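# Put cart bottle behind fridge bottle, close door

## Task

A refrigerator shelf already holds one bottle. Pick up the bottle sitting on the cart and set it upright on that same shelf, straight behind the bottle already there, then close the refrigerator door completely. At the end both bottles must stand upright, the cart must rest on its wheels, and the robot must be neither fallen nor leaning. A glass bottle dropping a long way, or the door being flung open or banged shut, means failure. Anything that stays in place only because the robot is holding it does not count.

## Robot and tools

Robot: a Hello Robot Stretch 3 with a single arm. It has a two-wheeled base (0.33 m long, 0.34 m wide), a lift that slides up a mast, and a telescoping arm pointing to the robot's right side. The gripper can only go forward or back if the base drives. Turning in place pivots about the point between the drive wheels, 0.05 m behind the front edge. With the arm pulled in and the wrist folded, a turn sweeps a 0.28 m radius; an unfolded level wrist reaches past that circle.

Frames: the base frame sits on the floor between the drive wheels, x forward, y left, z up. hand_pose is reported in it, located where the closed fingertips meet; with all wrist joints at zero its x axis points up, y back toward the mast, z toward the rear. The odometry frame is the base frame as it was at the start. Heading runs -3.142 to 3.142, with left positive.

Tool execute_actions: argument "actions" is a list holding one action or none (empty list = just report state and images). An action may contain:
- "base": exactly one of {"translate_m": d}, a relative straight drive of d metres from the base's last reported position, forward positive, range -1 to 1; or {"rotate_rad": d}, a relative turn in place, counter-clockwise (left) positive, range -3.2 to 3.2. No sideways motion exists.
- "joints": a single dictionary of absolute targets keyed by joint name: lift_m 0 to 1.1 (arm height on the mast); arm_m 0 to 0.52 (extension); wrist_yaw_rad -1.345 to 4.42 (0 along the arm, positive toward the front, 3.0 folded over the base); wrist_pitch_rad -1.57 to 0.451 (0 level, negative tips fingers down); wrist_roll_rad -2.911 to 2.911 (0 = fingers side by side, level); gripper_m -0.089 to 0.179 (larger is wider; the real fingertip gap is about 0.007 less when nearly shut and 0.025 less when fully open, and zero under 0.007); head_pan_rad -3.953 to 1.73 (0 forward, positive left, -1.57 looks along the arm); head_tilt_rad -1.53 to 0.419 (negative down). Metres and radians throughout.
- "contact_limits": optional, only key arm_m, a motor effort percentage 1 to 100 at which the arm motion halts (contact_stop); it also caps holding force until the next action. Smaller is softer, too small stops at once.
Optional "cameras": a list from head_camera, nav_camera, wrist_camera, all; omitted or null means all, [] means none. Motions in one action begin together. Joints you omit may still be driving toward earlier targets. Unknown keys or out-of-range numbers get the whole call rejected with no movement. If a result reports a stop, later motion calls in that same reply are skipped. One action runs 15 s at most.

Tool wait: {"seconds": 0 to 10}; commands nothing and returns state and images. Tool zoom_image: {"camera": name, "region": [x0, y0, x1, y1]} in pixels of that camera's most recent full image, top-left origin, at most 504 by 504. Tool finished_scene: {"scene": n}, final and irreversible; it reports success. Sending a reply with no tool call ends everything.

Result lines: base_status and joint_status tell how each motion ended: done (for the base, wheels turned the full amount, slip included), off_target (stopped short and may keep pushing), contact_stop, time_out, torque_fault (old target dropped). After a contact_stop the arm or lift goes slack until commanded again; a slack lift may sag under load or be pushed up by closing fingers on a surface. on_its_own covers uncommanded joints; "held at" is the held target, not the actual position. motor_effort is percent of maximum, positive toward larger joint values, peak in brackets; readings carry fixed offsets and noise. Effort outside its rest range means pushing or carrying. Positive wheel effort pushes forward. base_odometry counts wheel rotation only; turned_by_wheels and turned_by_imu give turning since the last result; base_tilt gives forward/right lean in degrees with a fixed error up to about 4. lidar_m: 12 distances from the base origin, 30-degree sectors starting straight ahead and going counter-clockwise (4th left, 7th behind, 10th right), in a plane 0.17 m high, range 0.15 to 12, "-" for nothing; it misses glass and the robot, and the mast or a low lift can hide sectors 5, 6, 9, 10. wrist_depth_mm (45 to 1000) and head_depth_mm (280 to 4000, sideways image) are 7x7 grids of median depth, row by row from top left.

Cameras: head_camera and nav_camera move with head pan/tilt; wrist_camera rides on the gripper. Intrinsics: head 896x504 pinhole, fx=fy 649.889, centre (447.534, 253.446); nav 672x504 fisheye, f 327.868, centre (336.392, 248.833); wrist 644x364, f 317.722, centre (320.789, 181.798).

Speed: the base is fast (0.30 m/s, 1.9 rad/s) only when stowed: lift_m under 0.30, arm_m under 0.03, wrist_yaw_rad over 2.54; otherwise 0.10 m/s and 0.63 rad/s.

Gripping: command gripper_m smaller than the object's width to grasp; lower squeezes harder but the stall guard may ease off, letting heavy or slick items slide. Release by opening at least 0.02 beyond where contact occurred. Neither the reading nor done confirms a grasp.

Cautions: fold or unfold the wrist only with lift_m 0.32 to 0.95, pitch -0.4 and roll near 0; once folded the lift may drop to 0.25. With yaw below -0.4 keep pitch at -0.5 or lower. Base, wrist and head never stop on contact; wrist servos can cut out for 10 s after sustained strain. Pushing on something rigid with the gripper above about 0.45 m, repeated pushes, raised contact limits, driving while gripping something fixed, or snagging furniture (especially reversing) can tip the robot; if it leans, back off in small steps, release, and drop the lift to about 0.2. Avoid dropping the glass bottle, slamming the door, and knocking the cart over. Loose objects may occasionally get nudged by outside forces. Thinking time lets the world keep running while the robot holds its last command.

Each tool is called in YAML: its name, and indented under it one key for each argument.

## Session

execute_actions:
  actions: []

Scene clock: 0.00 s.
base_odometry: x=+0.000 y=+0.000 heading=+0.000 (m, m, rad; odometry frame)
turned_by_wheels: +0.000 (rad since the last result)
turned_by_imu: +0.000 (rad since the last result)
base_tilt: forward=+1.2 right=+1.8 (deg)
lidar_m: 1.56 1.29 1.32 1.81 1.91 2.47 1.64 1.03 1.48 1.39 1.28 1.29
head_depth_mm: 1375 1365 1355 1359 1347 1348 1351 / 1499 1500 1491 1484 1487 1464 1468 / 1650 1645 1655 1638 1631 1634 1633 / 1769 1836 1829 1816 1811 1824 1805 / 1797 2089 2071 2060 2058 2069 2047 / 1792 2325 2419 2364 2386 2395 2305 / 1792 2599 2844 2796 2765 2746 2369
base_status: not commanded
joint_positions: lift_m=+0.489 arm_m=+0.001 wrist_yaw_rad=+2.968 wrist_pitch_rad=-0.435 wrist_roll_rad=+0.003 gripper_m=+0.037 head_pan_rad=+0.002 head_tilt_rad=-0.008
joint_status: not commanded
motor_effort: left_wheel=+0 right_wheel=+0 lift_m=+24 arm_m=+0 wrist_yaw_rad=+1 wrist_pitch_rad=+8 wrist_roll_rad=+0 gripper_m=+0 head_pan_rad=+0 head_tilt_rad=+1 (%)
hand_pose: x=+0.0172 y=+0.0728 z=+0.4980 quat_wxyz=(+0.212, +0.702, +0.092, +0.674) (m; base frame)
wrist_depth_mm: - - - - - - 974 / - - - - - - - / - - - - - - - / - - - - - - - / 956 938 982 927 944 892 886 / 800 790 - 769 772 742 738 / 673 662 660 661 630 640 635
pictures: head_camera (sideways: a quarter turn clockwise sets it upright), nav_camera (sideways: a quarter turn counterclockwise sets it upright), wrist_camera
Images, in order (width x height): head_camera 896x504, nav_camera 672x504, wrist_camera 644x364.

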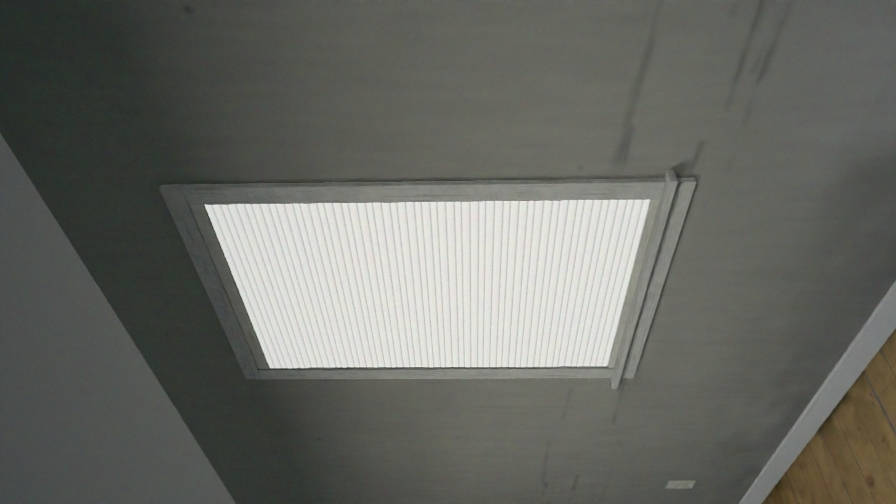

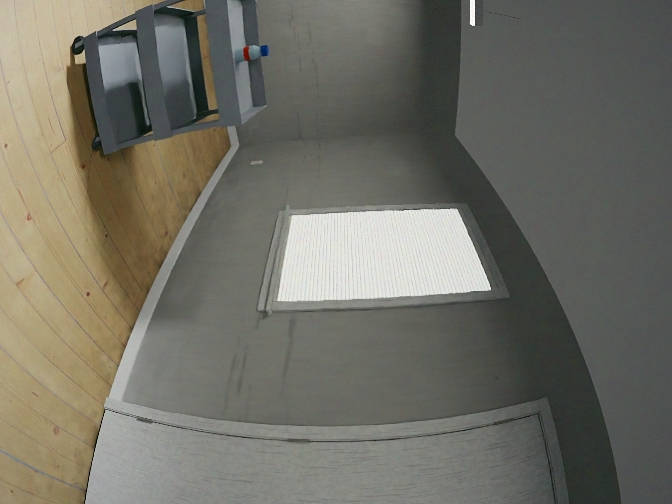

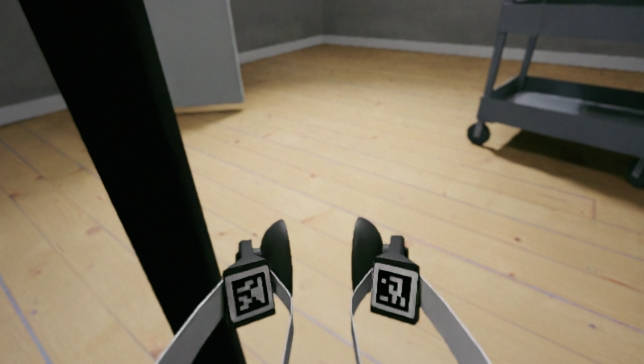

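execute_actions:
  actions:
    - {"base":{"rotate_rad":0.62},"joints":{"lift_m":0.28,"head_tilt_rad":-0.4}}
  cameras: ["nav_camera"]

execute_actions:
  actions:
    - {"base":{"translate_m":0.65},"joints":{"head_tilt_rad":-0.55}}
  cameras: ["nav_camera","head_camera"]

Scene clock: 7.43 s.
base_odometry: x=+0.000 y=+0.000 heading=+0.620 (m, m, rad; odometry frame)
turned_by_wheels: +0.620 (rad since the last result)
turned_by_imu: +0.617 (rad since the last result)
base_tilt: forward=+1.3 right=+1.8 (deg)
lidar_m: 1.29 1.36 1.81 2.07 2.35 1.58 1.04 1.49 1.39 1.28 1.30 1.67
head_depth_mm: 2608 2628 2693 2728 2493 1843 1469 / 2996 3185 3341 3334 2498 1836 1445 / 2959 3199 3296 1846 1873 1739 1446 / 2919 3137 3351 1751 1755 1683 1466 / 2860 3040 3218 1611 1732 1686 1444 / 2840 3024 3236 1743 1746 1645 1454 / 2790 2954 3094 3095 2350 1821 1452
base_status: done
joint_positions: lift_m=+0.280 arm_m=+0.001 wrist_yaw_rad=+2.968 wrist_pitch_rad=-0.435 wrist_roll_rad=+0.003 gripper_m=+0.037 head_pan_rad=+0.002 head_tilt_rad=-0.395
joint_status: all done
motor_effort: left_wheel=-2(5) right_wheel=+3(9) lift_m=+20(20) arm_m=+0(0) wrist_yaw_rad=+0(0) wrist_pitch_rad=+8(8) wrist_roll_rad=+1(0) gripper_m=+0(1) head_pan_rad=+0(0) head_tilt_rad=-2(22) (%)
hand_pose: x=+0.0172 y=+0.0728 z=+0.2890 quat_wxyz=(+0.213, +0.702, +0.092, +0.674) (m; base frame)
wrist_depth_mm: - - - - - - - / - - - - - - - / - - - - - - 973 / 812 - 800 762 762 755 728 / 639 629 645 621 621 605 591 / 527 520 - 529 522 501 495 / 447 - - - 419 428 421
pictures: nav_camera (sideways: a quarter turn counterclockwise sets it upright)
Images, in order (width x height): nav_camera 672x504.

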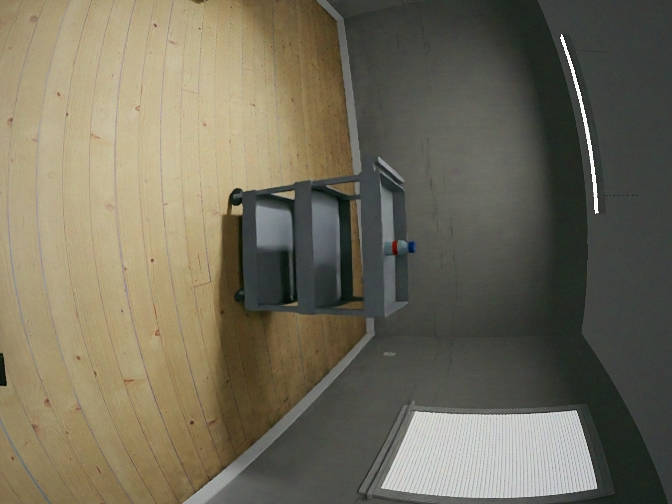

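Scene clock: 11.33 s.
base_odometry: x=+0.529 y=+0.378 heading=+0.620 (m, m, rad; odometry frame)
turned_by_wheels: +0.000 (rad since the last result)
turned_by_imu: +0.000 (rad since the last result)
base_tilt: forward=+1.3 right=+1.8 (deg)
lidar_m: 0.64 0.67 2.72 1.56 2.58 2.28 1.68 1.87 1.30 1.21 1.25 0.66
head_depth_mm: 2365 2519 2531 2485 2024 1597 1306 / 2379 2583 2864 1094 776 1081 1284 / 2332 2557 2785 1051 772 1004 1159 / 2277 2486 2728 1044 873 1005 1156 / 2261 2466 2717 955 867 1003 1151 / 2224 2412 2653 1048 868 997 1146 / 2212 2396 2576 1040 864 994 1145
base_status: done
joint_positions: lift_m=+0.280 arm_m=+0.001 wrist_yaw_rad=+2.968 wrist_pitch_rad=-0.435 wrist_roll_rad=+0.003 gripper_m=+0.037 head_pan_rad=+0.002 head_tilt_rad=-0.544
joint_status: all done
motor_effort: left_wheel=-2(6) right_wheel=+3(12) lift_m=+19(20) arm_m=+0(0) wrist_yaw_rad=+0(0) wrist_pitch_rad=+8(8) wrist_roll_rad=+0(0) gripper_m=+0(0) head_pan_rad=+0(0) head_tilt_rad=-2(14) (%)
hand_pose: x=+0.0172 y=+0.0728 z=+0.2890 quat_wxyz=(+0.213, +0.702, +0.092, +0.674) (m; base frame)
wrist_depth_mm: - - - - - - - / - - - - - - - / - - - - - - 981 / 821 - 801 786 765 739 704 / 640 640 640 612 616 608 593 / 533 516 - 525 521 498 490 / 451 - - - 423 432 422
pictures: head_camera (sideways: a quarter turn clockwise sets it upright), nav_camera (sideways: a quarter turn counterclockwise sets it upright)
Images, in order (width x height): head_camera 896x504, nav_camera 672x504.

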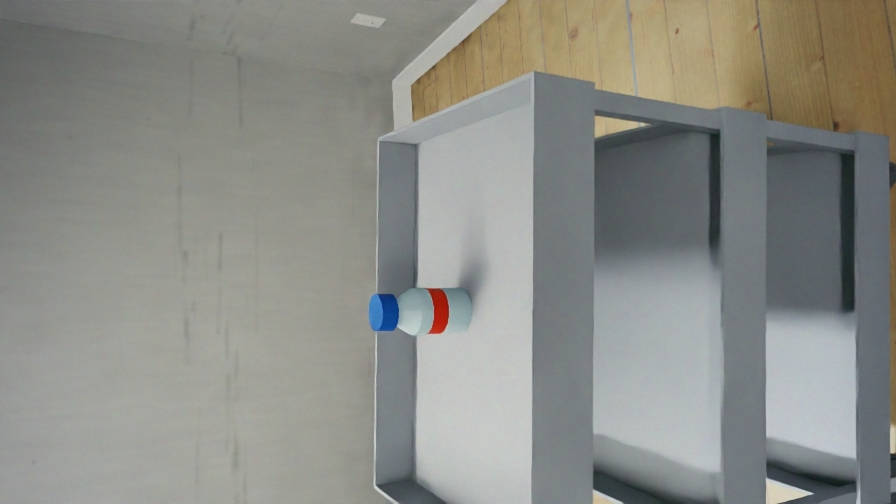

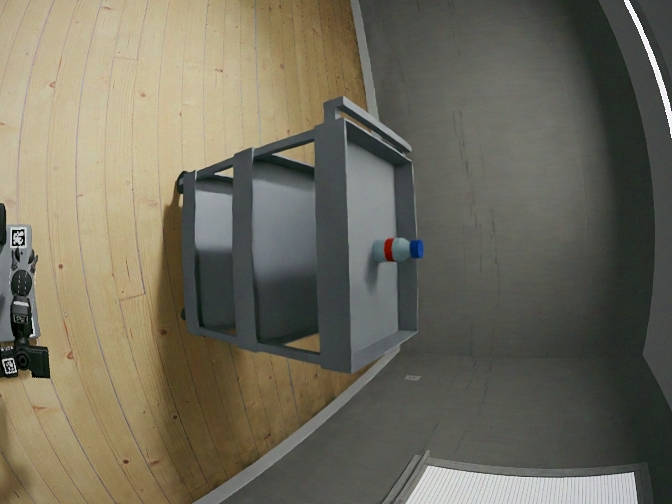

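execute_actions:
  actions:
    - {"base":{"translate_m":0.1},"joints":{"lift_m":0.93,"wrist_pitch_rad":-0.4,"gripper_m":0.15}}
  cameras: []

execute_actions:
  actions:
    - {"base":{"rotate_rad":1.68},"joints":{"wrist_yaw_rad":0,"head_pan_rad":-1.57,"head_tilt_rad":-0.7}}
  cameras: []

execute_actions:
  actions:
    - {"joints":{"arm_m":0.2,"wrist_pitch_rad":-0.3,"lift_m":0.9}}
  cameras: ["wrist_camera","nav_camera"]

Scene clock: 28.23 s.
base_odometry: x=+0.611 y=+0.436 heading=+0.620 (m, m, rad; odometry frame)
turned_by_wheels: +0.000 (rad since the last result)
turned_by_imu: +0.001 (rad since the last result)
base_tilt: forward=+1.3 right=+1.7 (deg)
lidar_m: 0.54 0.57 2.74 1.54 2.59 2.38 1.79 1.96 1.29 1.22 1.24 0.56
head_depth_mm: 2286 2457 2544 2488 1956 1595 1310 / 2274 2464 2711 1068 758 892 899 / 2237 2448 2692 1054 775 977 900 / 2195 2379 2612 1053 772 975 897 / 2158 2378 2592 900 768 972 891 / 2144 2305 2562 1044 771 972 892 / 2097 2312 2530 1037 769 970 894
base_status: done
joint_positions: lift_m=+0.930 arm_m=+0.001 wrist_yaw_rad=+2.968 wrist_pitch_rad=-0.418 wrist_roll_rad=+0.003 gripper_m=+0.150 head_pan_rad=+0.002 head_tilt_rad=-0.544
joint_status: all done
motor_effort: left_wheel=-2(10) right_wheel=+3(11) lift_m=+26(27) arm_m=+0(0) wrist_yaw_rad=+1(0) wrist_pitch_rad=+11(13) wrist_roll_rad=+1(1) gripper_m=+0(83) head_pan_rad=+0(0) head_tilt_rad=-2(2) (%)
hand_pose: x=+0.0176 y=+0.0749 z=+0.9424 quat_wxyz=(+0.207, +0.702, +0.086, +0.676) (m; base frame)
wrist_depth_mm: - - - - - - - / - - - - - - - / - - - - - - 566 / - - - - - - 590 / - - - - - - - / - - - - - - 707 / - - - - - - 630
pictures: none
No camera images: the call's "cameras" was empty. Leave "cameras" out to get every camera's image.

Scene clock: 31.87 s.
base_odometry: x=+0.611 y=+0.436 heading=+2.300 (m, m, rad; odometry frame)
turned_by_wheels: +1.680 (rad since the last result)
turned_by_imu: +1.671 (rad since the last result)
base_tilt: forward=+1.3 right=+1.8 (deg)
lidar_m: 1.55 2.65 2.31 1.78 1.73 1.23 1.22 1.26 0.55 0.54 0.59 1.59
head_depth_mm: 2235 2493 2677 806 670 - - / 2207 2496 1038 832 678 - - / 2213 2478 1033 830 1011 - - / 2207 2472 889 828 - - - / 2187 2484 1055 825 1012 1159 1153 / 2167 2451 1059 819 1043 1159 1151 / 2163 2421 993 815 980 1087 1199
base_status: done
joint_positions: lift_m=+0.930 arm_m=+0.001 wrist_yaw_rad=+0.002 wrist_pitch_rad=-0.418 wrist_roll_rad=+0.003 gripper_m=+0.150 head_pan_rad=-1.563 head_tilt_rad=-0.691
joint_status: all done
motor_effort: left_wheel=-2(6) right_wheel=+4(8) lift_m=+26(27) arm_m=+0(0) wrist_yaw_rad=-2(2) wrist_pitch_rad=+10(11) wrist_roll_rad=+1(1) gripper_m=+0(0) head_pan_rad=-4(63) head_tilt_rad=-3(14) (%)
hand_pose: x=-0.0210 y=-0.3704 z=+0.9424 quat_wxyz=(+0.691, +0.148, -0.692, -0.147) (m; base frame)
wrist_depth_mm: - - - - - - - / - - - - - - - / - 614 726 669 702 684 - / 436 481 532 526 517 455 - / - 411 396 376 363 348 - / - - 750 745 739 - - / - 670 639 633 637 606 -
pictures: none
No camera images: the call's "cameras" was empty. Leave "cameras" out to get every camera's image.

Scene clock: 34.57 s.
base_odometry: x=+0.611 y=+0.436 heading=+2.300 (m, m, rad; odometry frame)
turned_by_wheels: +0.000 (rad since the last result)
turned_by_imu: +0.000 (rad since the last result)
base_tilt: forward=+1.4 right=+1.9 (deg)
lidar_m: 1.55 2.65 2.30 1.78 1.74 1.23 1.22 1.26 0.55 0.54 0.59 1.59
head_depth_mm: 2210 2491 2681 - - 852 1217 / 2212 2511 2635 - 1028 945 1160 / 2211 2447 1847 - 1046 970 1142 / 2203 2413 1049 - 1018 963 1157 / 2188 2415 1054 792 1015 1164 1152 / 2160 2438 1056 819 1043 1161 1154 / 2195 2444 991 813 988 1081 1202
base_status: not commanded
joint_positions: lift_m=+0.900 arm_m=+0.200 wrist_yaw_rad=+0.001 wrist_pitch_rad=-0.320 wrist_roll_rad=+0.003 gripper_m=+0.150 head_pan_rad=-1.563 head_tilt_rad=-0.691
joint_status: all done
motor_effort: left_wheel=-3(2) right_wheel=+3(4) lift_m=+20(22) arm_m=+5(6) wrist_yaw_rad=-1(2) wrist_pitch_rad=+11(13) wrist_roll_rad=+0(1) gripper_m=+0(0) head_pan_rad=-4(5) head_tilt_rad=-4(3) (%)
hand_pose: x=-0.0212 y=-0.5804 z=+0.9356 quat_wxyz=(+0.698, +0.113, -0.699, -0.112) (m; base frame)
wrist_depth_mm: - - - - - - - / - - - - - - - / - - - - - - - / - 523 596 406 564 520 - / 368 446 439 414 427 436 363 / 347 - 349 344 343 - 322 / 300 283 289 288 284 276 277
pictures: nav_camera (sideways: a quarter turn counterclockwise sets it upright), wrist_camera
Images, in order (width x height): nav_camera 672x504, wrist_camera 644x364.

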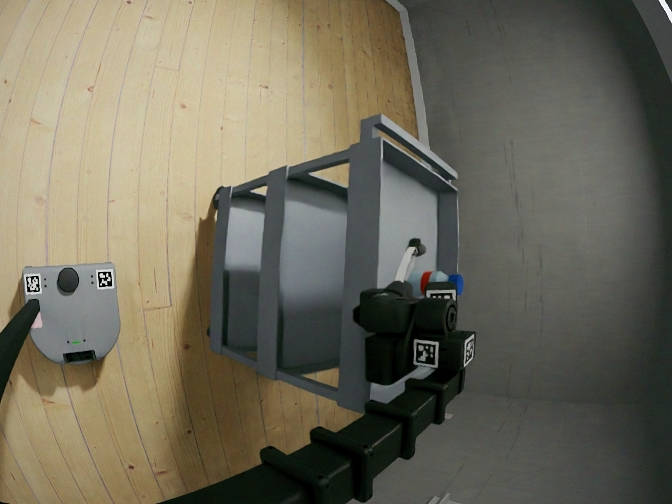

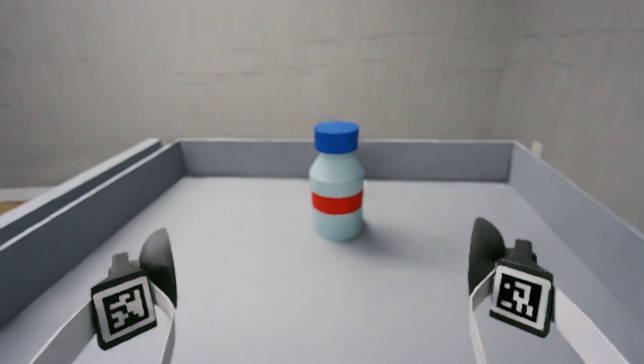

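execute_actions:
  actions:
    - {"base":{"translate_m":-0.02},"joints":{"arm_m":0.44,"wrist_pitch_rad":-0.5}}
  cameras: []

execute_actions:
  actions:
    - {"joints":{"arm_m":0.49,"lift_m":0.865}}
  cameras: ["wrist_camera","head_camera"]

Scene clock: 44.70 s.
base_odometry: x=+0.624 y=+0.421 heading=+2.299 (m, m, rad; odometry frame)
turned_by_wheels: +0.000 (rad since the last result)
turned_by_imu: +0.001 (rad since the last result)
base_tilt: forward=+1.3 right=+1.9 (deg)
lidar_m: 1.56 2.66 2.30 1.79 1.66 1.21 1.20 1.24 0.55 0.54 0.59 1.62
head_depth_mm: 2193 2489 2730 - - 1357 1208 / 2246 2473 - 784 1000 937 1167 / 2202 2422 1023 830 1027 965 1139 / 2199 2421 - 825 1020 962 1141 / 2165 2435 1056 822 1021 1155 1155 / 2189 2439 1049 814 1037 1160 1151 / 2155 2428 989 812 1019 1009 1173
base_status: done
joint_positions: lift_m=+0.900 arm_m=+0.440 wrist_yaw_rad=+0.001 wrist_pitch_rad=-0.511 wrist_roll_rad=+0.003 gripper_m=+0.150 head_pan_rad=-1.563 head_tilt_rad=-0.691
joint_status: all done
motor_effort: left_wheel=-3(7) right_wheel=+3(6) lift_m=+19(19) arm_m=+5(4) wrist_yaw_rad=-1(1) wrist_pitch_rad=+7(11) wrist_roll_rad=+0(1) gripper_m=+0(0) head_pan_rad=-4(5) head_tilt_rad=-3(4) (%)
hand_pose: x=-0.0213 y=-0.7963 z=+0.8925 quat_wxyz=(+0.684, +0.179, -0.685, -0.179) (m; base frame)
wrist_depth_mm: - - - - - - - / - - - - - - - / 388 388 369 345 346 - - / 355 393 382 151 357 349 336 / 327 327 318 170 312 320 304 / 273 - 270 177 263 - 261 / 240 230 234 212 229 228 226
pictures: none
No camera images: the call's "cameras" was empty. Leave "cameras" out to get every camera's image.

Scene clock: 46.17 s.
base_odometry: x=+0.624 y=+0.421 heading=+2.299 (m, m, rad; odometry frame)
turned_by_wheels: +0.000 (rad since the last result)
turned_by_imu: +0.000 (rad since the last result)
base_tilt: forward=+1.2 right=+1.8 (deg)
lidar_m: 1.56 2.67 2.31 1.79 1.66 1.21 1.20 1.24 0.55 0.54 0.59 1.62
head_depth_mm: 2232 2495 2673 805 - - 1187 / 2194 2472 2666 - 1024 935 1171 / 2173 2413 - 827 1027 966 1141 / 2205 2468 - 825 1017 965 1138 / 2181 2423 1053 820 1013 1155 1162 / 2199 2414 1053 821 1041 1154 1157 / 2158 2420 992 815 1015 1008 1173
base_status: not commanded
joint_positions: lift_m=+0.865 arm_m=+0.490 wrist_yaw_rad=+0.001 wrist_pitch_rad=-0.512 wrist_roll_rad=+0.003 gripper_m=+0.150 head_pan_rad=-1.563 head_tilt_rad=-0.691
joint_status: all done
motor_effort: left_wheel=-3(2) right_wheel=+3(3) lift_m=+19(21) arm_m=+5(4) wrist_yaw_rad=-1(1) wrist_pitch_rad=+7(7) wrist_roll_rad=+0(1) gripper_m=+1(0) head_pan_rad=-5(5) head_tilt_rad=-3(3) (%)
hand_pose: x=-0.0213 y=-0.8463 z=+0.8574 quat_wxyz=(+0.684, +0.179, -0.685, -0.179) (m; base frame)
wrist_depth_mm: - - - - - - - / - - - - - - - / 327 317 300 110 278 280 269 / 324 332 314 86 294 293 286 / 276 275 262 91 248 270 257 / 233 - 223 108 210 - 219 / 206 194 197 111 185 192 190
pictures: head_camera (sideways: a quarter turn clockwise sets it upright), wrist_camera
Images, in order (width x height): head_camera 896x504, wrist_camera 644x364.

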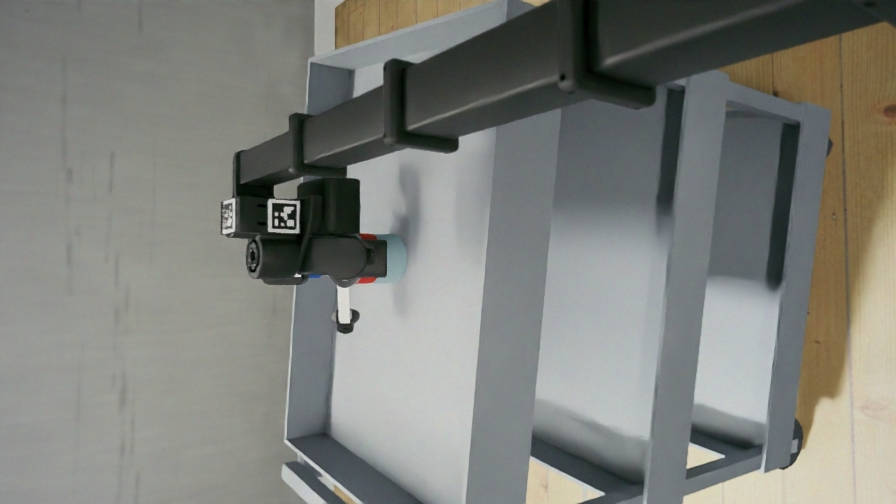

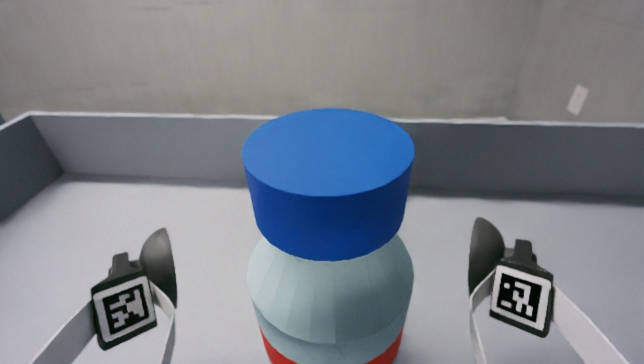

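execute_actions:
  actions:
    - {"joints":{"arm_m":0.465,"lift_m":0.83}}
  cameras: ["wrist_camera"]

execute_actions:
  actions:
    - {"joints":{"gripper_m":0.033}}
  cameras: ["wrist_camera"]

execute_actions:
  actions:
    - {"joints":{"lift_m":0.95}}
  cameras: []

execute_actions:
  actions:
    - {"joints":{"arm_m":0,"head_pan_rad":0.9,"head_tilt_rad":-0.4}}
  cameras: ["wrist_camera","nav_camera"]

Scene clock: 54.43 s.
base_odometry: x=+0.624 y=+0.421 heading=+2.299 (m, m, rad; odometry frame)
turned_by_wheels: +0.000 (rad since the last result)
turned_by_imu: +0.001 (rad since the last result)
base_tilt: forward=+1.2 right=+1.7 (deg)
lidar_m: 1.56 2.66 2.30 1.78 1.66 1.21 1.20 1.25 0.54 0.54 0.59 1.61
head_depth_mm: 2225 2494 2715 805 685 - - / 2228 2441 1838 - 1028 949 1164 / 2214 2492 2654 815 1025 973 1139 / 2190 2453 2618 792 1020 964 1140 / 2181 2448 1059 821 1015 1162 1149 / 2197 2430 1054 820 1042 1159 1153 / 2169 2400 992 819 1016 1006 1173
base_status: not commanded
joint_positions: lift_m=+0.830 arm_m=+0.465 wrist_yaw_rad=+0.001 wrist_pitch_rad=-0.512 wrist_roll_rad=+0.003 gripper_m=+0.150 head_pan_rad=-1.563 head_tilt_rad=-0.691
joint_status: all done
motor_effort: left_wheel=-2(2) right_wheel=+4(4) lift_m=+19(20) arm_m=-5(7) wrist_yaw_rad=-1(1) wrist_pitch_rad=+7(7) wrist_roll_rad=+1(1) gripper_m=+0(1) head_pan_rad=-4(5) head_tilt_rad=-3(3) (%)
hand_pose: x=-0.0213 y=-0.8219 z=+0.8224 quat_wxyz=(+0.684, +0.179, -0.685, -0.179) (m; base frame)
wrist_depth_mm: - - - 83 - - - / 327 316 299 88 278 277 268 / 331 329 313 105 297 292 284 / 278 275 260 108 241 260 257 / 227 226 215 114 202 220 212 / 191 - 187 134 179 - 181 / - 160 162 154 159 157 156
pictures: wrist_camera
Images, in order (width x height): wrist_camera 644x364.

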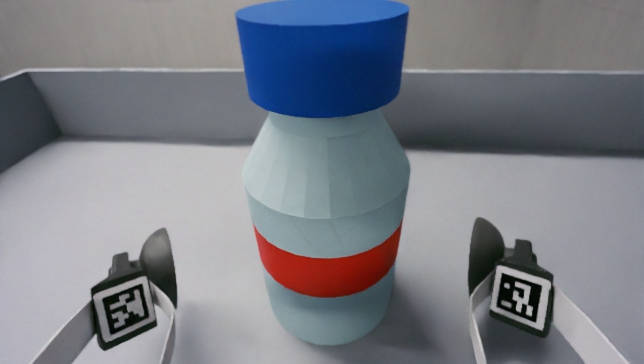

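Scene clock: 56.10 s.
base_odometry: x=+0.624 y=+0.421 heading=+2.299 (m, m, rad; odometry frame)
turned_by_wheels: +0.000 (rad since the last result)
turned_by_imu: +0.000 (rad since the last result)
base_tilt: forward=+1.4 right=+1.8 (deg)
lidar_m: 1.57 2.66 2.30 1.79 1.66 1.21 1.20 1.24 0.55 0.54 0.59 1.62
head_depth_mm: 2223 2505 2756 809 685 - - / 2209 2479 1824 - 1030 942 1164 / 2241 2465 2611 813 1025 972 1135 / 2200 2483 2646 798 1022 961 1143 / 2202 2453 1057 823 1013 1159 1154 / 2182 2471 1056 818 1046 1161 1153 / 2196 2403 994 811 1018 1008 1172
base_status: not commanded
joint_positions: lift_m=+0.830 arm_m=+0.465 wrist_yaw_rad=-0.004 wrist_pitch_rad=-0.520 wrist_roll_rad=+0.003 gripper_m=+0.034 head_pan_rad=-1.563 head_tilt_rad=-0.691
joint_status: all done
motor_effort: left_wheel=-3(4) right_wheel=+5(8) lift_m=+20(21) arm_m=-5(5) wrist_yaw_rad=+3(5) wrist_pitch_rad=+11(11) wrist_roll_rad=+1(1) gripper_m=-17(88) head_pan_rad=-4(5) head_tilt_rad=-3(3) (%)
hand_pose: x=-0.0223 y=-0.8207 z=+0.8206 quat_wxyz=(+0.682, +0.181, -0.684, -0.184) (m; base frame)
wrist_depth_mm: - - 96 81 - - - / 319 309 289 87 276 275 266 / 331 327 312 103 296 293 286 / 273 269 247 105 238 255 253 / 223 220 212 112 208 211 208 / 188 187 150 130 152 179 177 / 162 162 157 152 157 156 155
pictures: wrist_camera
Images, in order (width x height): wrist_camera 644x364.

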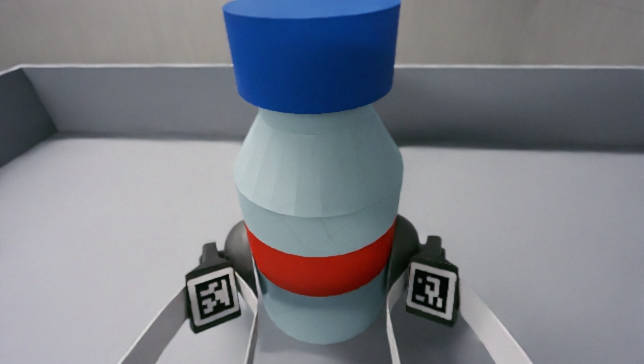

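Scene clock: 58.03 s.
base_odometry: x=+0.624 y=+0.421 heading=+2.299 (m, m, rad; odometry frame)
turned_by_wheels: +0.000 (rad since the last result)
turned_by_imu: +0.000 (rad since the last result)
base_tilt: forward=+1.3 right=+1.9 (deg)
lidar_m: 1.57 2.67 2.30 1.79 1.66 1.22 1.20 1.25 0.55 0.54 0.59 1.62
head_depth_mm: 2190 2495 - - 765 1400 1207 / 2235 2410 1023 827 963 923 1159 / 2214 - 1032 827 1023 964 1141 / 2185 2398 1016 822 1020 963 1136 / 2186 2419 1055 823 1016 1153 1158 / 2188 2444 1048 820 1038 1156 1154 / 2177 2429 996 814 1013 1014 1179
base_status: not commanded
joint_positions: lift_m=+0.950 arm_m=+0.465 wrist_yaw_rad=-0.003 wrist_pitch_rad=-0.548 wrist_roll_rad=+0.003 gripper_m=+0.034 head_pan_rad=-1.563 head_tilt_rad=-0.691
joint_status: all done
motor_effort: left_wheel=-3(3) right_wheel=+5(5) lift_m=+30(30) arm_m=-5(5) wrist_yaw_rad=+3(4) wrist_pitch_rad=+27(29) wrist_roll_rad=+0(0) gripper_m=-17(17) head_pan_rad=-5(5) head_tilt_rad=-3(3) (%)
hand_pose: x=-0.0221 y=-0.8165 z=+0.9344 quat_wxyz=(+0.680, +0.190, -0.682, -0.193) (m; base frame)
wrist_depth_mm: - - - 89 - - - / - - - 96 - - - / - - - 109 - - - / 367 395 364 108 347 346 336 / 350 373 357 117 353 356 335 / 318 319 148 131 149 306 302 / 278 276 268 150 264 267 264
pictures: none
No camera images: the call's "cameras" was empty. Leave "cameras" out to get every camera's image.

Scene clock: 62.63 s.
base_odometry: x=+0.624 y=+0.421 heading=+2.299 (m, m, rad; odometry frame)
turned_by_wheels: +0.000 (rad since the last result)
turned_by_imu: +0.001 (rad since the last result)
base_tilt: forward=+1.2 right=+1.7 (deg)
lidar_m: 1.56 2.67 2.30 1.79 1.66 1.21 1.20 1.24 0.55 0.54 0.59 1.61
head_depth_mm: 2566 2669 2805 2923 2459 1834 1444 / 2777 2916 3099 3242 2444 1818 1438 / 2838 3046 3233 3446 2444 1807 1438 / 2589 2742 3010 3175 2417 1804 1424 / 2394 2540 2666 2918 2389 1794 1437 / 2206 2317 2484 2660 2428 1798 1449 / 2043 2119 2261 2402 2393 1795 1426
base_status: not commanded
joint_positions: lift_m=+0.950 arm_m=+0.001 wrist_yaw_rad=-0.001 wrist_pitch_rad=-0.548 wrist_roll_rad=+0.003 gripper_m=+0.034 head_pan_rad=+0.893 head_tilt_rad=-0.409
joint_status: all done
joint sent to its limit — the command would take arm_m past its lower limit, so that joint was sent only as far as its limit.
motor_effort: left_wheel=-2(3) right_wheel=+4(5) lift_m=+30(29) arm_m=-5(7) wrist_yaw_rad=+1(2) wrist_pitch_rad=+27(27) wrist_roll_rad=+1(1) gripper_m=-16(16) head_pan_rad=+5(62) head_tilt_rad=+4(25) (%)
hand_pose: x=-0.0218 y=-0.3526 z=+0.9344 quat_wxyz=(+0.680, +0.191, -0.681, -0.192) (m; base frame)
wrist_depth_mm: - - 732 89 - - - / - 635 674 96 677 - - / 463 538 538 109 549 494 - / 428 407 373 108 356 355 - / - - 428 117 386 429 - / - - 148 131 148 - - / - - 874 150 586 - -
pictures: nav_camera (sideways: a quarter turn counterclockwise sets it upright), wrist_camera
Images, in order (width x height): nav_camera 672x504, wrist_camera 644x364.

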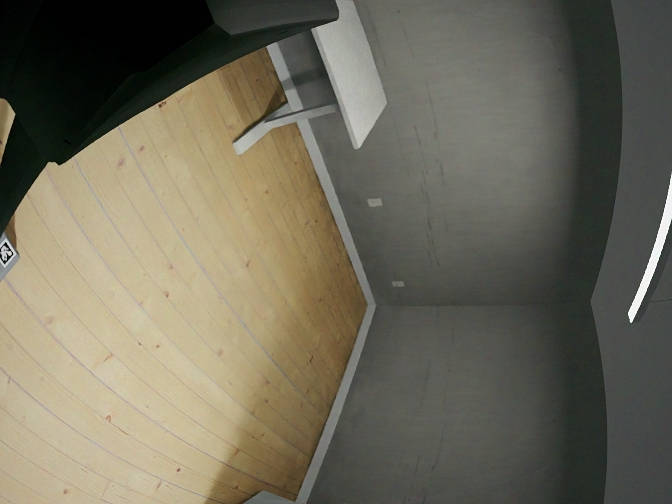

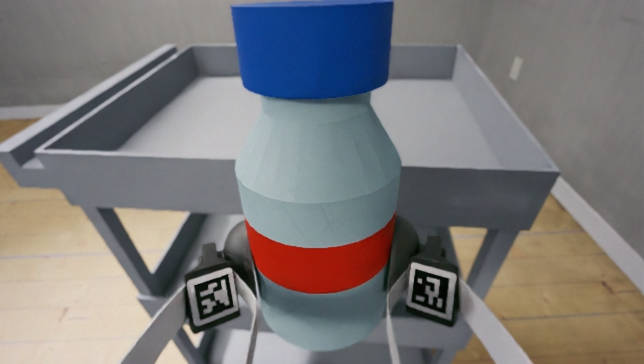

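execute_actions:
  actions:
    - {"base":{"translate_m":0.75},"joints":{"head_pan_rad":0,"head_tilt_rad":-0.5,"lift_m":0.9}}
  cameras: ["head_camera","nav_camera"]

Scene clock: 74.67 s.
base_odometry: x=+0.124 y=+0.980 heading=+2.299 (m, m, rad; odometry frame)
turned_by_wheels: +0.000 (rad since the last result)
turned_by_imu: +0.000 (rad since the last result)
base_tilt: forward=+1.3 right=+1.8 (deg)
lidar_m: 0.94 1.89 2.30 1.79 2.30 2.00 1.94 0.81 0.73 2.55 2.59 0.85
head_depth_mm: 717 760 807 848 938 1049 1287 / 770 823 884 955 1032 1115 1234 / 842 904 976 1058 1151 1277 1314 / 926 991 1079 1181 1300 1459 1352 / 1508 1659 1799 1947 2033 1651 1353 / 1536 1647 1780 1960 2088 1635 1351 / 1514 1628 1796 1954 2063 1633 1343
base_status: done
joint_positions: lift_m=+0.900 arm_m=+0.001 wrist_yaw_rad=-0.001 wrist_pitch_rad=-0.548 wrist_roll_rad=+0.003 gripper_m=+0.034 head_pan_rad=+0.007 head_tilt_rad=-0.494
joint_status: all done
motor_effort: left_wheel=-2(3) right_wheel=+3(9) lift_m=+23(25) arm_m=-5(5) wrist_yaw_rad=+1(1) wrist_pitch_rad=+27(27) wrist_roll_rad=+1(1) gripper_m=-16(17) head_pan_rad=-5(61) head_tilt_rad=-3(11) (%)
hand_pose: x=-0.0218 y=-0.3525 z=+0.8847 quat_wxyz=(+0.680, +0.191, -0.681, -0.192) (m; base frame)
wrist_depth_mm: - - - 89 - 750 717 / - - - 96 - - 427 / - - - 109 - - 419 / - - - 109 - 881 808 / - - - 117 - 753 668 / - - 148 131 149 931 597 / - - - 150 976 851 836
pictures: head_camera (sideways: a quarter turn clockwise sets it upright), nav_camera (sideways: a quarter turn counterclockwise sets it upright)
Images, in order (width x height): head_camera 896x504, nav_camera 672x504.

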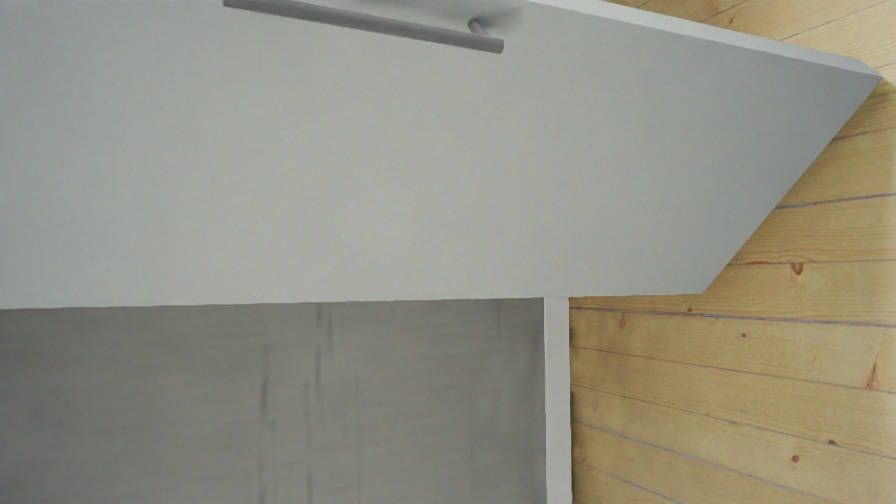

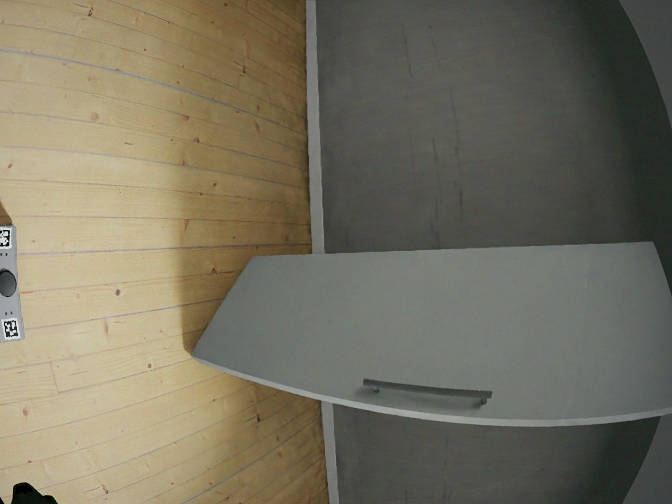

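execute_actions:
  actions:
    - {"base":{"rotate_rad":-0.94}}
  cameras: []

execute_actions:
  actions:
    - {"base":{"translate_m":0.6}}
  cameras: ["nav_camera"]

execute_actions:
  actions:
    - {"base":{"translate_m":0.52}}
  cameras: []

execute_actions:
  actions:
    - {"base":{"rotate_rad":2.51},"joints":{"head_pan_rad":-0.8,"head_tilt_rad":-0.7}}
  cameras: ["nav_camera","head_camera"]

Scene clock: 91.13 s.
base_odometry: x=+0.124 y=+0.980 heading=+1.359 (m, m, rad; odometry frame)
turned_by_wheels: -0.940 (rad since the last result)
turned_by_imu: -0.934 (rad since the last result)
base_tilt: forward=+1.4 right=+1.8 (deg)
lidar_m: 2.34 0.85 1.01 1.95 2.25 1.79 2.37 1.95 1.94 0.75 0.73 2.55
head_depth_mm: 2212 2341 2523 2679 2164 1665 1359 / 2314 2514 2689 2810 2151 1661 1342 / 2472 2662 2886 2939 2131 1655 1350 / 2628 2822 3137 3001 2118 1651 1346 / 2451 2619 2855 2875 2130 1656 1345 / 2182 2342 2497 2652 2126 1647 1350 / 1950 2081 2213 2329 2109 1648 1347
base_status: done
joint_positions: lift_m=+0.900 arm_m=+0.001 wrist_yaw_rad=-0.001 wrist_pitch_rad=-0.548 wrist_roll_rad=+0.003 gripper_m=+0.034 head_pan_rad=+0.007 head_tilt_rad=-0.494
joint_status: not commanded
motor_effort: left_wheel=+2(6) right_wheel=-4(9) lift_m=+23(22) arm_m=-5(5) wrist_yaw_rad=+1(1) wrist_pitch_rad=+27(27) wrist_roll_rad=+1(0) gripper_m=-17(17) head_pan_rad=-5(4) head_tilt_rad=-3(2) (%)
hand_pose: x=-0.0217 y=-0.3525 z=+0.8847 quat_wxyz=(+0.680, +0.191, -0.681, -0.192) (m; base frame)
wrist_depth_mm: - 815 800 89 - - - / - 487 519 96 - - - / - 516 - 108 - - - / - 943 611 108 - - - / - - 658 117 - - - / - - 148 131 149 - - / - - 980 150 984 994 998
pictures: none
No camera images: the call's "cameras" was empty. Leave "cameras" out to get every camera's image.

Scene clock: 98.13 s.
base_odometry: x=+0.250 y=+1.567 heading=+1.360 (m, m, rad; odometry frame)
turned_by_wheels: +0.000 (rad since the last result)
turned_by_imu: +0.000 (rad since the last result)
base_tilt: forward=+1.3 right=+1.6 (deg)
lidar_m: 1.89 1.49 0.43 0.54 2.34 2.36 2.90 2.34 0.79 0.86 2.09 2.07
head_depth_mm: 1794 1893 2038 2216 2143 1661 1352 / 1883 2009 2152 2355 2152 1650 1358 / 1992 2143 2327 2551 2130 1647 1338 / 2120 2268 2476 2653 2134 1637 1353 / 1982 2108 2286 2479 2102 1654 1344 / 1738 1861 2002 2135 2131 1649 1348 / 1573 1669 1775 1875 1960 1643 1346
base_status: done
joint_positions: lift_m=+0.900 arm_m=+0.001 wrist_yaw_rad=-0.001 wrist_pitch_rad=-0.548 wrist_roll_rad=+0.003 gripper_m=+0.034 head_pan_rad=+0.007 head_tilt_rad=-0.494
joint_status: not commanded
motor_effort: left_wheel=+2(7) right_wheel=-4(6) lift_m=+22(22) arm_m=-5(5) wrist_yaw_rad=+1(1) wrist_pitch_rad=+27(27) wrist_roll_rad=+1(1) gripper_m=-17(17) head_pan_rad=-4(5) head_tilt_rad=-3(2) (%)
hand_pose: x=-0.0217 y=-0.3525 z=+0.8847 quat_wxyz=(+0.680, +0.191, -0.681, -0.192) (m; base frame)
wrist_depth_mm: - - - 89 821 888 868 / - - - 96 581 468 - / - - - 108 - - - / - - - 108 762 874 - / - - - 117 713 - - / - - 148 131 149 - - / - - - 150 970 - 999
pictures: nav_camera (sideways: a quarter turn counterclockwise sets it upright)
Images, in order (width x height): nav_camera 672x504.

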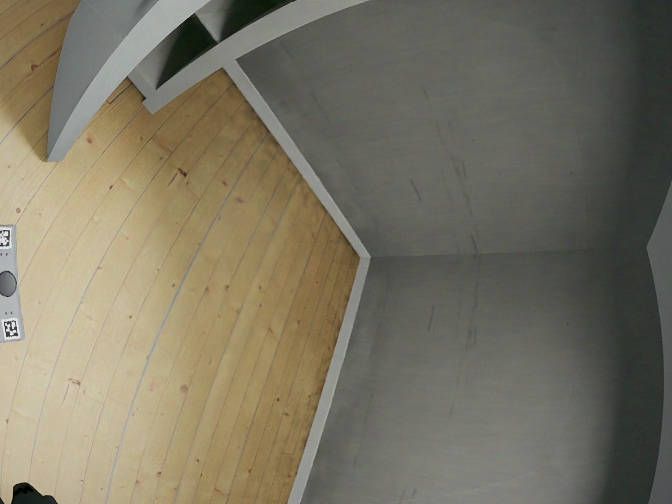

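Scene clock: 104.33 s.
base_odometry: x=+0.359 y=+2.075 heading=+1.360 (m, m, rad; odometry frame)
turned_by_wheels: +0.000 (rad since the last result)
turned_by_imu: +0.000 (rad since the last result)
base_tilt: forward=+1.3 right=+1.9 (deg)
lidar_m: 1.50 1.18 0.87 0.68 0.50 2.89 2.86 1.12 1.12 2.12 1.67 1.65
head_depth_mm: 1405 1490 1597 1718 1862 1657 1358 / 1480 1574 1703 1851 1986 1657 1350 / 1575 1688 1835 1973 2048 1642 1352 / 1667 1783 1953 2167 2143 1635 1350 / 1551 1657 1801 1975 2055 1658 1349 / 1385 1469 1571 1684 1805 1649 1338 / 1242 1315 1393 1478 1575 1601 1337
base_status: done
joint_positions: lift_m=+0.900 arm_m=+0.001 wrist_yaw_rad=-0.001 wrist_pitch_rad=-0.548 wrist_roll_rad=+0.003 gripper_m=+0.034 head_pan_rad=+0.007 head_tilt_rad=-0.494
joint_status: not commanded
motor_effort: left_wheel=+2(7) right_wheel=-4(5) lift_m=+22(22) arm_m=-5(5) wrist_yaw_rad=+1(1) wrist_pitch_rad=+27(27) wrist_roll_rad=+1(1) gripper_m=-16(17) head_pan_rad=-5(5) head_tilt_rad=-3(3) (%)
hand_pose: x=-0.0217 y=-0.3525 z=+0.8847 quat_wxyz=(+0.680, +0.191, -0.681, -0.192) (m; base frame)
wrist_depth_mm: - - - 89 - - 673 / - - - 96 - - - / - - - 108 - - - / - - - 108 - - 830 / - - - 117 - - - / - - 148 131 149 - 977 / - - - 150 970 - 963
pictures: none
No camera images: the call's "cameras" was empty. Leave "cameras" out to get every camera's image.

Scene clock: 109.27 s.
base_odometry: x=+0.359 y=+2.075 heading=-2.414 (m, m, rad; odometry frame)
turned_by_wheels: +2.510 (rad since the last result)
turned_by_imu: +2.497 (rad since the last result)
base_tilt: forward=+1.3 right=+2.0 (deg)
lidar_m: 0.51 2.86 1.12 1.12 2.36 1.71 1.64 1.66 1.21 1.16 0.68 0.50
head_depth_mm: 545 649 806 1054 1458 1420 1212 / 557 608 686 809 1039 1357 1212 / 1067 1140 844 1149 991 1185 1207 / 1056 1139 1274 1223 1453 1337 1204 / 949 1039 1172 1259 1492 1392 1198 / 868 958 1075 1192 1338 1326 1173 / 824 839 836 837 837 838 911
base_status: done
joint_positions: lift_m=+0.900 arm_m=+0.001 wrist_yaw_rad=-0.001 wrist_pitch_rad=-0.548 wrist_roll_rad=+0.003 gripper_m=+0.034 head_pan_rad=-0.793 head_tilt_rad=-0.691
joint_status: all done
motor_effort: left_wheel=-2(6) right_wheel=+3(10) lift_m=+22(22) arm_m=-5(5) wrist_yaw_rad=+0(1) wrist_pitch_rad=+27(27) wrist_roll_rad=+1(0) gripper_m=-17(17) head_pan_rad=-5(54) head_tilt_rad=-3(21) (%)
hand_pose: x=-0.0217 y=-0.3525 z=+0.8847 quat_wxyz=(+0.680, +0.191, -0.681, -0.192) (m; base frame)
wrist_depth_mm: 422 633 811 89 840 855 856 / 414 631 892 96 929 947 953 / 412 621 961 108 - - - / 441 608 855 108 - - - / 506 598 825 116 - - - / 935 614 148 131 149 - - / 906 853 - 150 984 999 974
pictures: head_camera (sideways: a quarter turn clockwise sets it upright), nav_camera (sideways: a quarter turn counterclockwise sets it upright)
Images, in order (width x height): head_camera 896x504, nav_camera 672x504.

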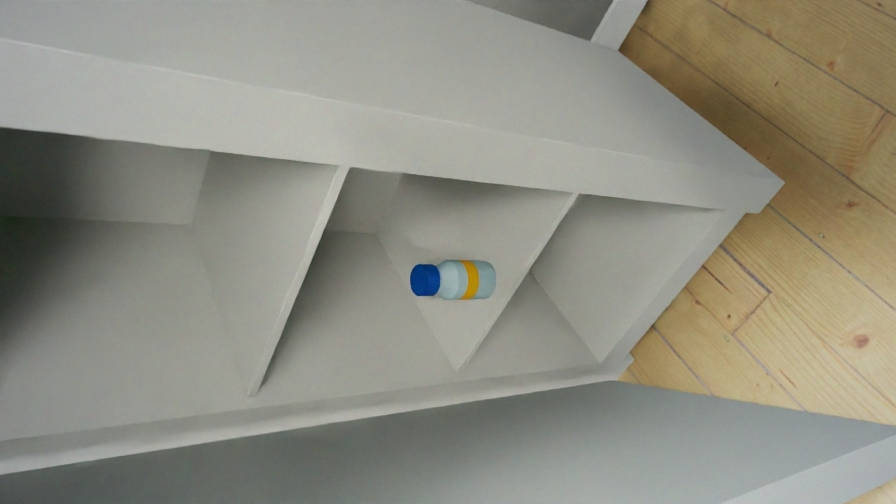

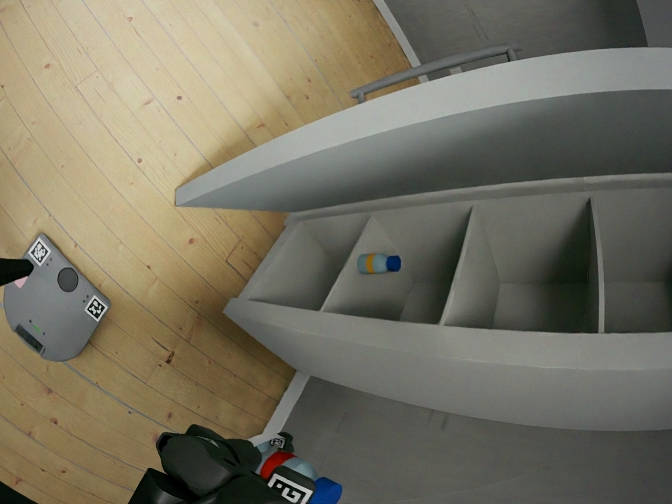

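execute_actions:
  actions:
    - {"base":{"rotate_rad":-0.3},"joints":{"wrist_yaw_rad":2.7,"head_pan_rad":-0.3,"head_tilt_rad":-1.1}}
  cameras: ["nav_camera"]

execute_actions:
  actions:
    - {"base":{"translate_m":0.4}}
  cameras: ["nav_camera"]

Scene clock: 125.23 s.
base_odometry: x=+0.359 y=+2.075 heading=-2.713 (m, m, rad; odometry frame)
turned_by_wheels: -0.300 (rad since the last result)
turned_by_imu: -0.297 (rad since the last result)
base_tilt: forward=+1.2 right=+1.8 (deg)
lidar_m: 0.50 2.86 3.09 1.12 1.12 1.96 1.65 1.64 1.38 1.16 0.68 0.68
head_depth_mm: 664 736 886 1441 1348 1216 - / 1207 1139 1012 1220 1341 1219 - / 1104 1068 1489 1409 1338 1215 - / 1014 1170 1473 1487 1321 1200 1140 / 932 1062 1245 1412 1325 1209 1106 / 657 721 796 953 1285 1220 290 / 507 553 650 1421 1315 1211 -
base_status: done
joint_positions: lift_m=+0.900 arm_m=+0.001 wrist_yaw_rad=+2.698 wrist_pitch_rad=-0.548 wrist_roll_rad=+0.003 gripper_m=+0.034 head_pan_rad=-0.307 head_tilt_rad=-1.086
joint_status: all done
motor_effort: left_wheel=+2(6) right_wheel=-5(9) lift_m=+23(23) arm_m=-4(5) wrist_yaw_rad=+2(6) wrist_pitch_rad=+27(27) wrist_roll_rad=+0(0) gripper_m=-16(17) head_pan_rad=+4(45) head_tilt_rad=-6(26) (%)
hand_pose: x=+0.0673 y=+0.0398 z=+0.8847 quat_wxyz=(+0.337, +0.707, +0.037, +0.621) (m; base frame)
wrist_depth_mm: 894 - - 89 - - - / - - - 96 - - - / - - - 108 - - - / - - - 108 - - - / - - - 117 - - 469 / - - 149 131 148 - 495 / - - - 150 969 819 562
pictures: nav_camera (sideways: a quarter turn counterclockwise sets it upright)
Images, in order (width x height): nav_camera 672x504.

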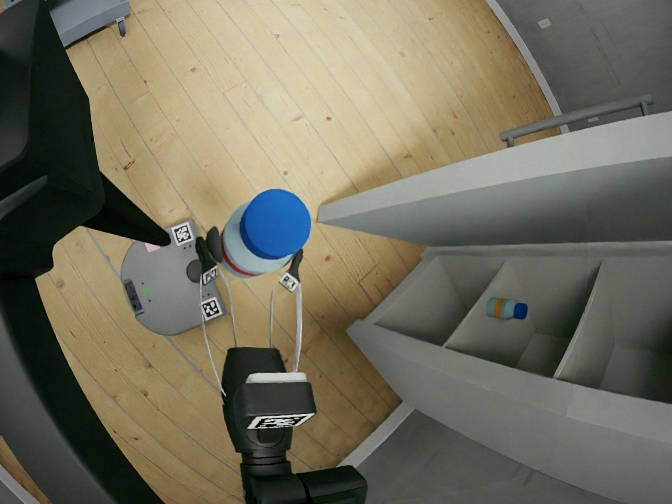

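Scene clock: 130.53 s.
base_odometry: x=-0.005 y=+1.909 heading=-2.713 (m, m, rad; odometry frame)
turned_by_wheels: +0.000 (rad since the last result)
turned_by_imu: +0.001 (rad since the last result)
base_tilt: forward=+1.4 right=+1.8 (deg)
lidar_m: 0.15 2.56 2.58 2.73 1.34 2.42 2.03 2.03 1.24 0.48 0.48 0.24
head_depth_mm: 611 926 992 877 1218 1174 - / 611 806 972 1308 1227 1216 - / 620 751 940 1297 1317 1212 - / 360 427 584 929 1288 1210 1143 / - - 319 355 410 572 1041 / - - - - - 319 292 / - - - - - 1160 -
base_status: done
joint_positions: lift_m=+0.900 arm_m=+0.001 wrist_yaw_rad=+2.737 wrist_pitch_rad=-0.549 wrist_roll_rad=+0.003 gripper_m=+0.034 head_pan_rad=-0.307 head_tilt_rad=-1.087
joint_status: not commanded
on_its_own: wrist_yaw_rad is at rest, and its effort (-31) is outside its rest range (-12 to +12)
motor_effort: left_wheel=+6(7) right_wheel=-1(6) lift_m=+23(23) arm_m=-1(4) wrist_yaw_rad=-31(32) wrist_pitch_rad=+28(28) wrist_roll_rad=+0(1) gripper_m=-21(21) head_pan_rad=+5(5) head_tilt_rad=-5(6) (%)
hand_pose: x=+0.0598 y=+0.0433 z=+0.8845 quat_wxyz=(+0.325, +0.706, +0.051, +0.628) (m; base frame)
wrist_depth_mm: - - 95 88 - 91 81 / - - - 95 - 94 89 / - - - 108 - 103 98 / - - 123 108 155 114 110 / - - 134 117 150 130 125 / - - 141 131 - 150 145 / - - - 151 207 178 172
pictures: nav_camera (sideways: a quarter turn counterclockwise sets it upright)
Images, in order (width x height): nav_camera 672x504.

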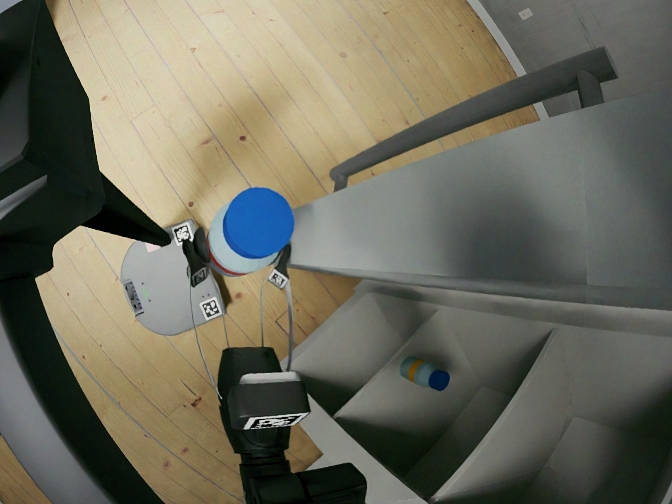

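execute_actions:
  actions:
    - {"base":{"translate_m":-0.04},"joints":{"wrist_yaw_rad":3.1}}
  cameras: []

execute_actions:
  actions:
    - {"base":{"rotate_rad":0.5},"joints":{"gripper_m":0.03,"head_pan_rad":-0.5}}
  cameras: ["nav_camera"]

Scene clock: 143.17 s.
base_odometry: x=+0.032 y=+1.926 heading=-2.713 (m, m, rad; odometry frame)
turned_by_wheels: +0.000 (rad since the last result)
turned_by_imu: +0.001 (rad since the last result)
base_tilt: forward=+1.3 right=+1.8 (deg)
lidar_m: 0.15 0.17 3.14 2.73 1.23 2.37 1.99 1.99 1.25 0.49 0.49 0.32
head_depth_mm: 611 1013 971 894 1210 1204 1148 / 636 881 990 1307 1239 1213 1139 / 660 792 971 1326 1314 1208 1145 / 460 582 796 1169 1316 1214 1134 / 309 333 368 443 559 854 1121 / - - - 305 336 744 1115 / - - - - 335 1195 1090
base_status: done
joint_positions: lift_m=+0.900 arm_m=+0.001 wrist_yaw_rad=+3.098 wrist_pitch_rad=-0.550 wrist_roll_rad=+0.003 gripper_m=+0.034 head_pan_rad=-0.307 head_tilt_rad=-1.087
joint_status: all done
motor_effort: left_wheel=+2(5) right_wheel=-3(8) lift_m=+23(23) arm_m=-1(1) wrist_yaw_rad=+2(9) wrist_pitch_rad=+28(28) wrist_roll_rad=+1(0) gripper_m=-16(17) head_pan_rad=+4(4) head_tilt_rad=-6(6) (%)
hand_pose: x=-0.0123 y=+0.0595 z=+0.8842 quat_wxyz=(+0.207, +0.685, +0.177, +0.675) (m; base frame)
wrist_depth_mm: 964 - 94 89 - - - / - - 101 96 - - - / - - 118 108 - - - / - - 117 108 - - - / - - 133 117 - - - / - - - 131 148 - - / - - - 150 985 974 205
pictures: none
No camera images: the call's "cameras" was empty. Leave "cameras" out to get every camera's image.

Scene clock: 144.93 s.
base_odometry: x=+0.032 y=+1.926 heading=-2.213 (m, m, rad; odometry frame)
turned_by_wheels: +0.500 (rad since the last result)
turned_by_imu: +0.497 (rad since the last result)
base_tilt: forward=+1.4 right=+2.0 (deg)
lidar_m: 0.17 2.59 2.73 1.20 2.41 2.00 1.99 1.27 1.06 0.49 0.35 0.15
head_depth_mm: 370 701 903 1284 1231 1174 - / - 353 623 1217 1309 1217 - / - - 337 548 1293 1215 - / - - - 322 489 1158 - / - - - - 350 896 1118 / - - - - 1266 1200 1104 / - - - 1437 1317 1188 1085
base_status: done
joint_positions: lift_m=+0.900 arm_m=+0.001 wrist_yaw_rad=+3.098 wrist_pitch_rad=-0.550 wrist_roll_rad=+0.003 gripper_m=+0.031 head_pan_rad=-0.493 head_tilt_rad=-1.087
joint_status: all done
motor_effort: left_wheel=-3(5) right_wheel=+4(9) lift_m=+22(22) arm_m=-1(1) wrist_yaw_rad=+1(2) wrist_pitch_rad=+29(28) wrist_roll_rad=+0(0) gripper_m=-18(39) head_pan_rad=-5(26) head_tilt_rad=-6(5) (%)
hand_pose: x=-0.0123 y=+0.0595 z=+0.8842 quat_wxyz=(+0.207, +0.685, +0.177, +0.675) (m; base frame)
wrist_depth_mm: - - 94 88 - - - / - - 101 96 - - - / - - 117 108 - - - / - - 117 108 - - - / - - 133 116 - - - / - - - 131 149 - - / - - - 150 995 985 977
pictures: nav_camera (sideways: a quarter turn counterclockwise sets it upright)
Images, in order (width x height): nav_camera 672x504.

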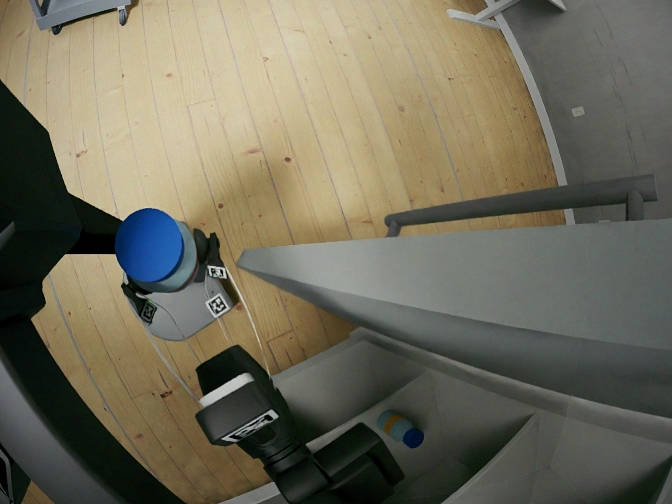

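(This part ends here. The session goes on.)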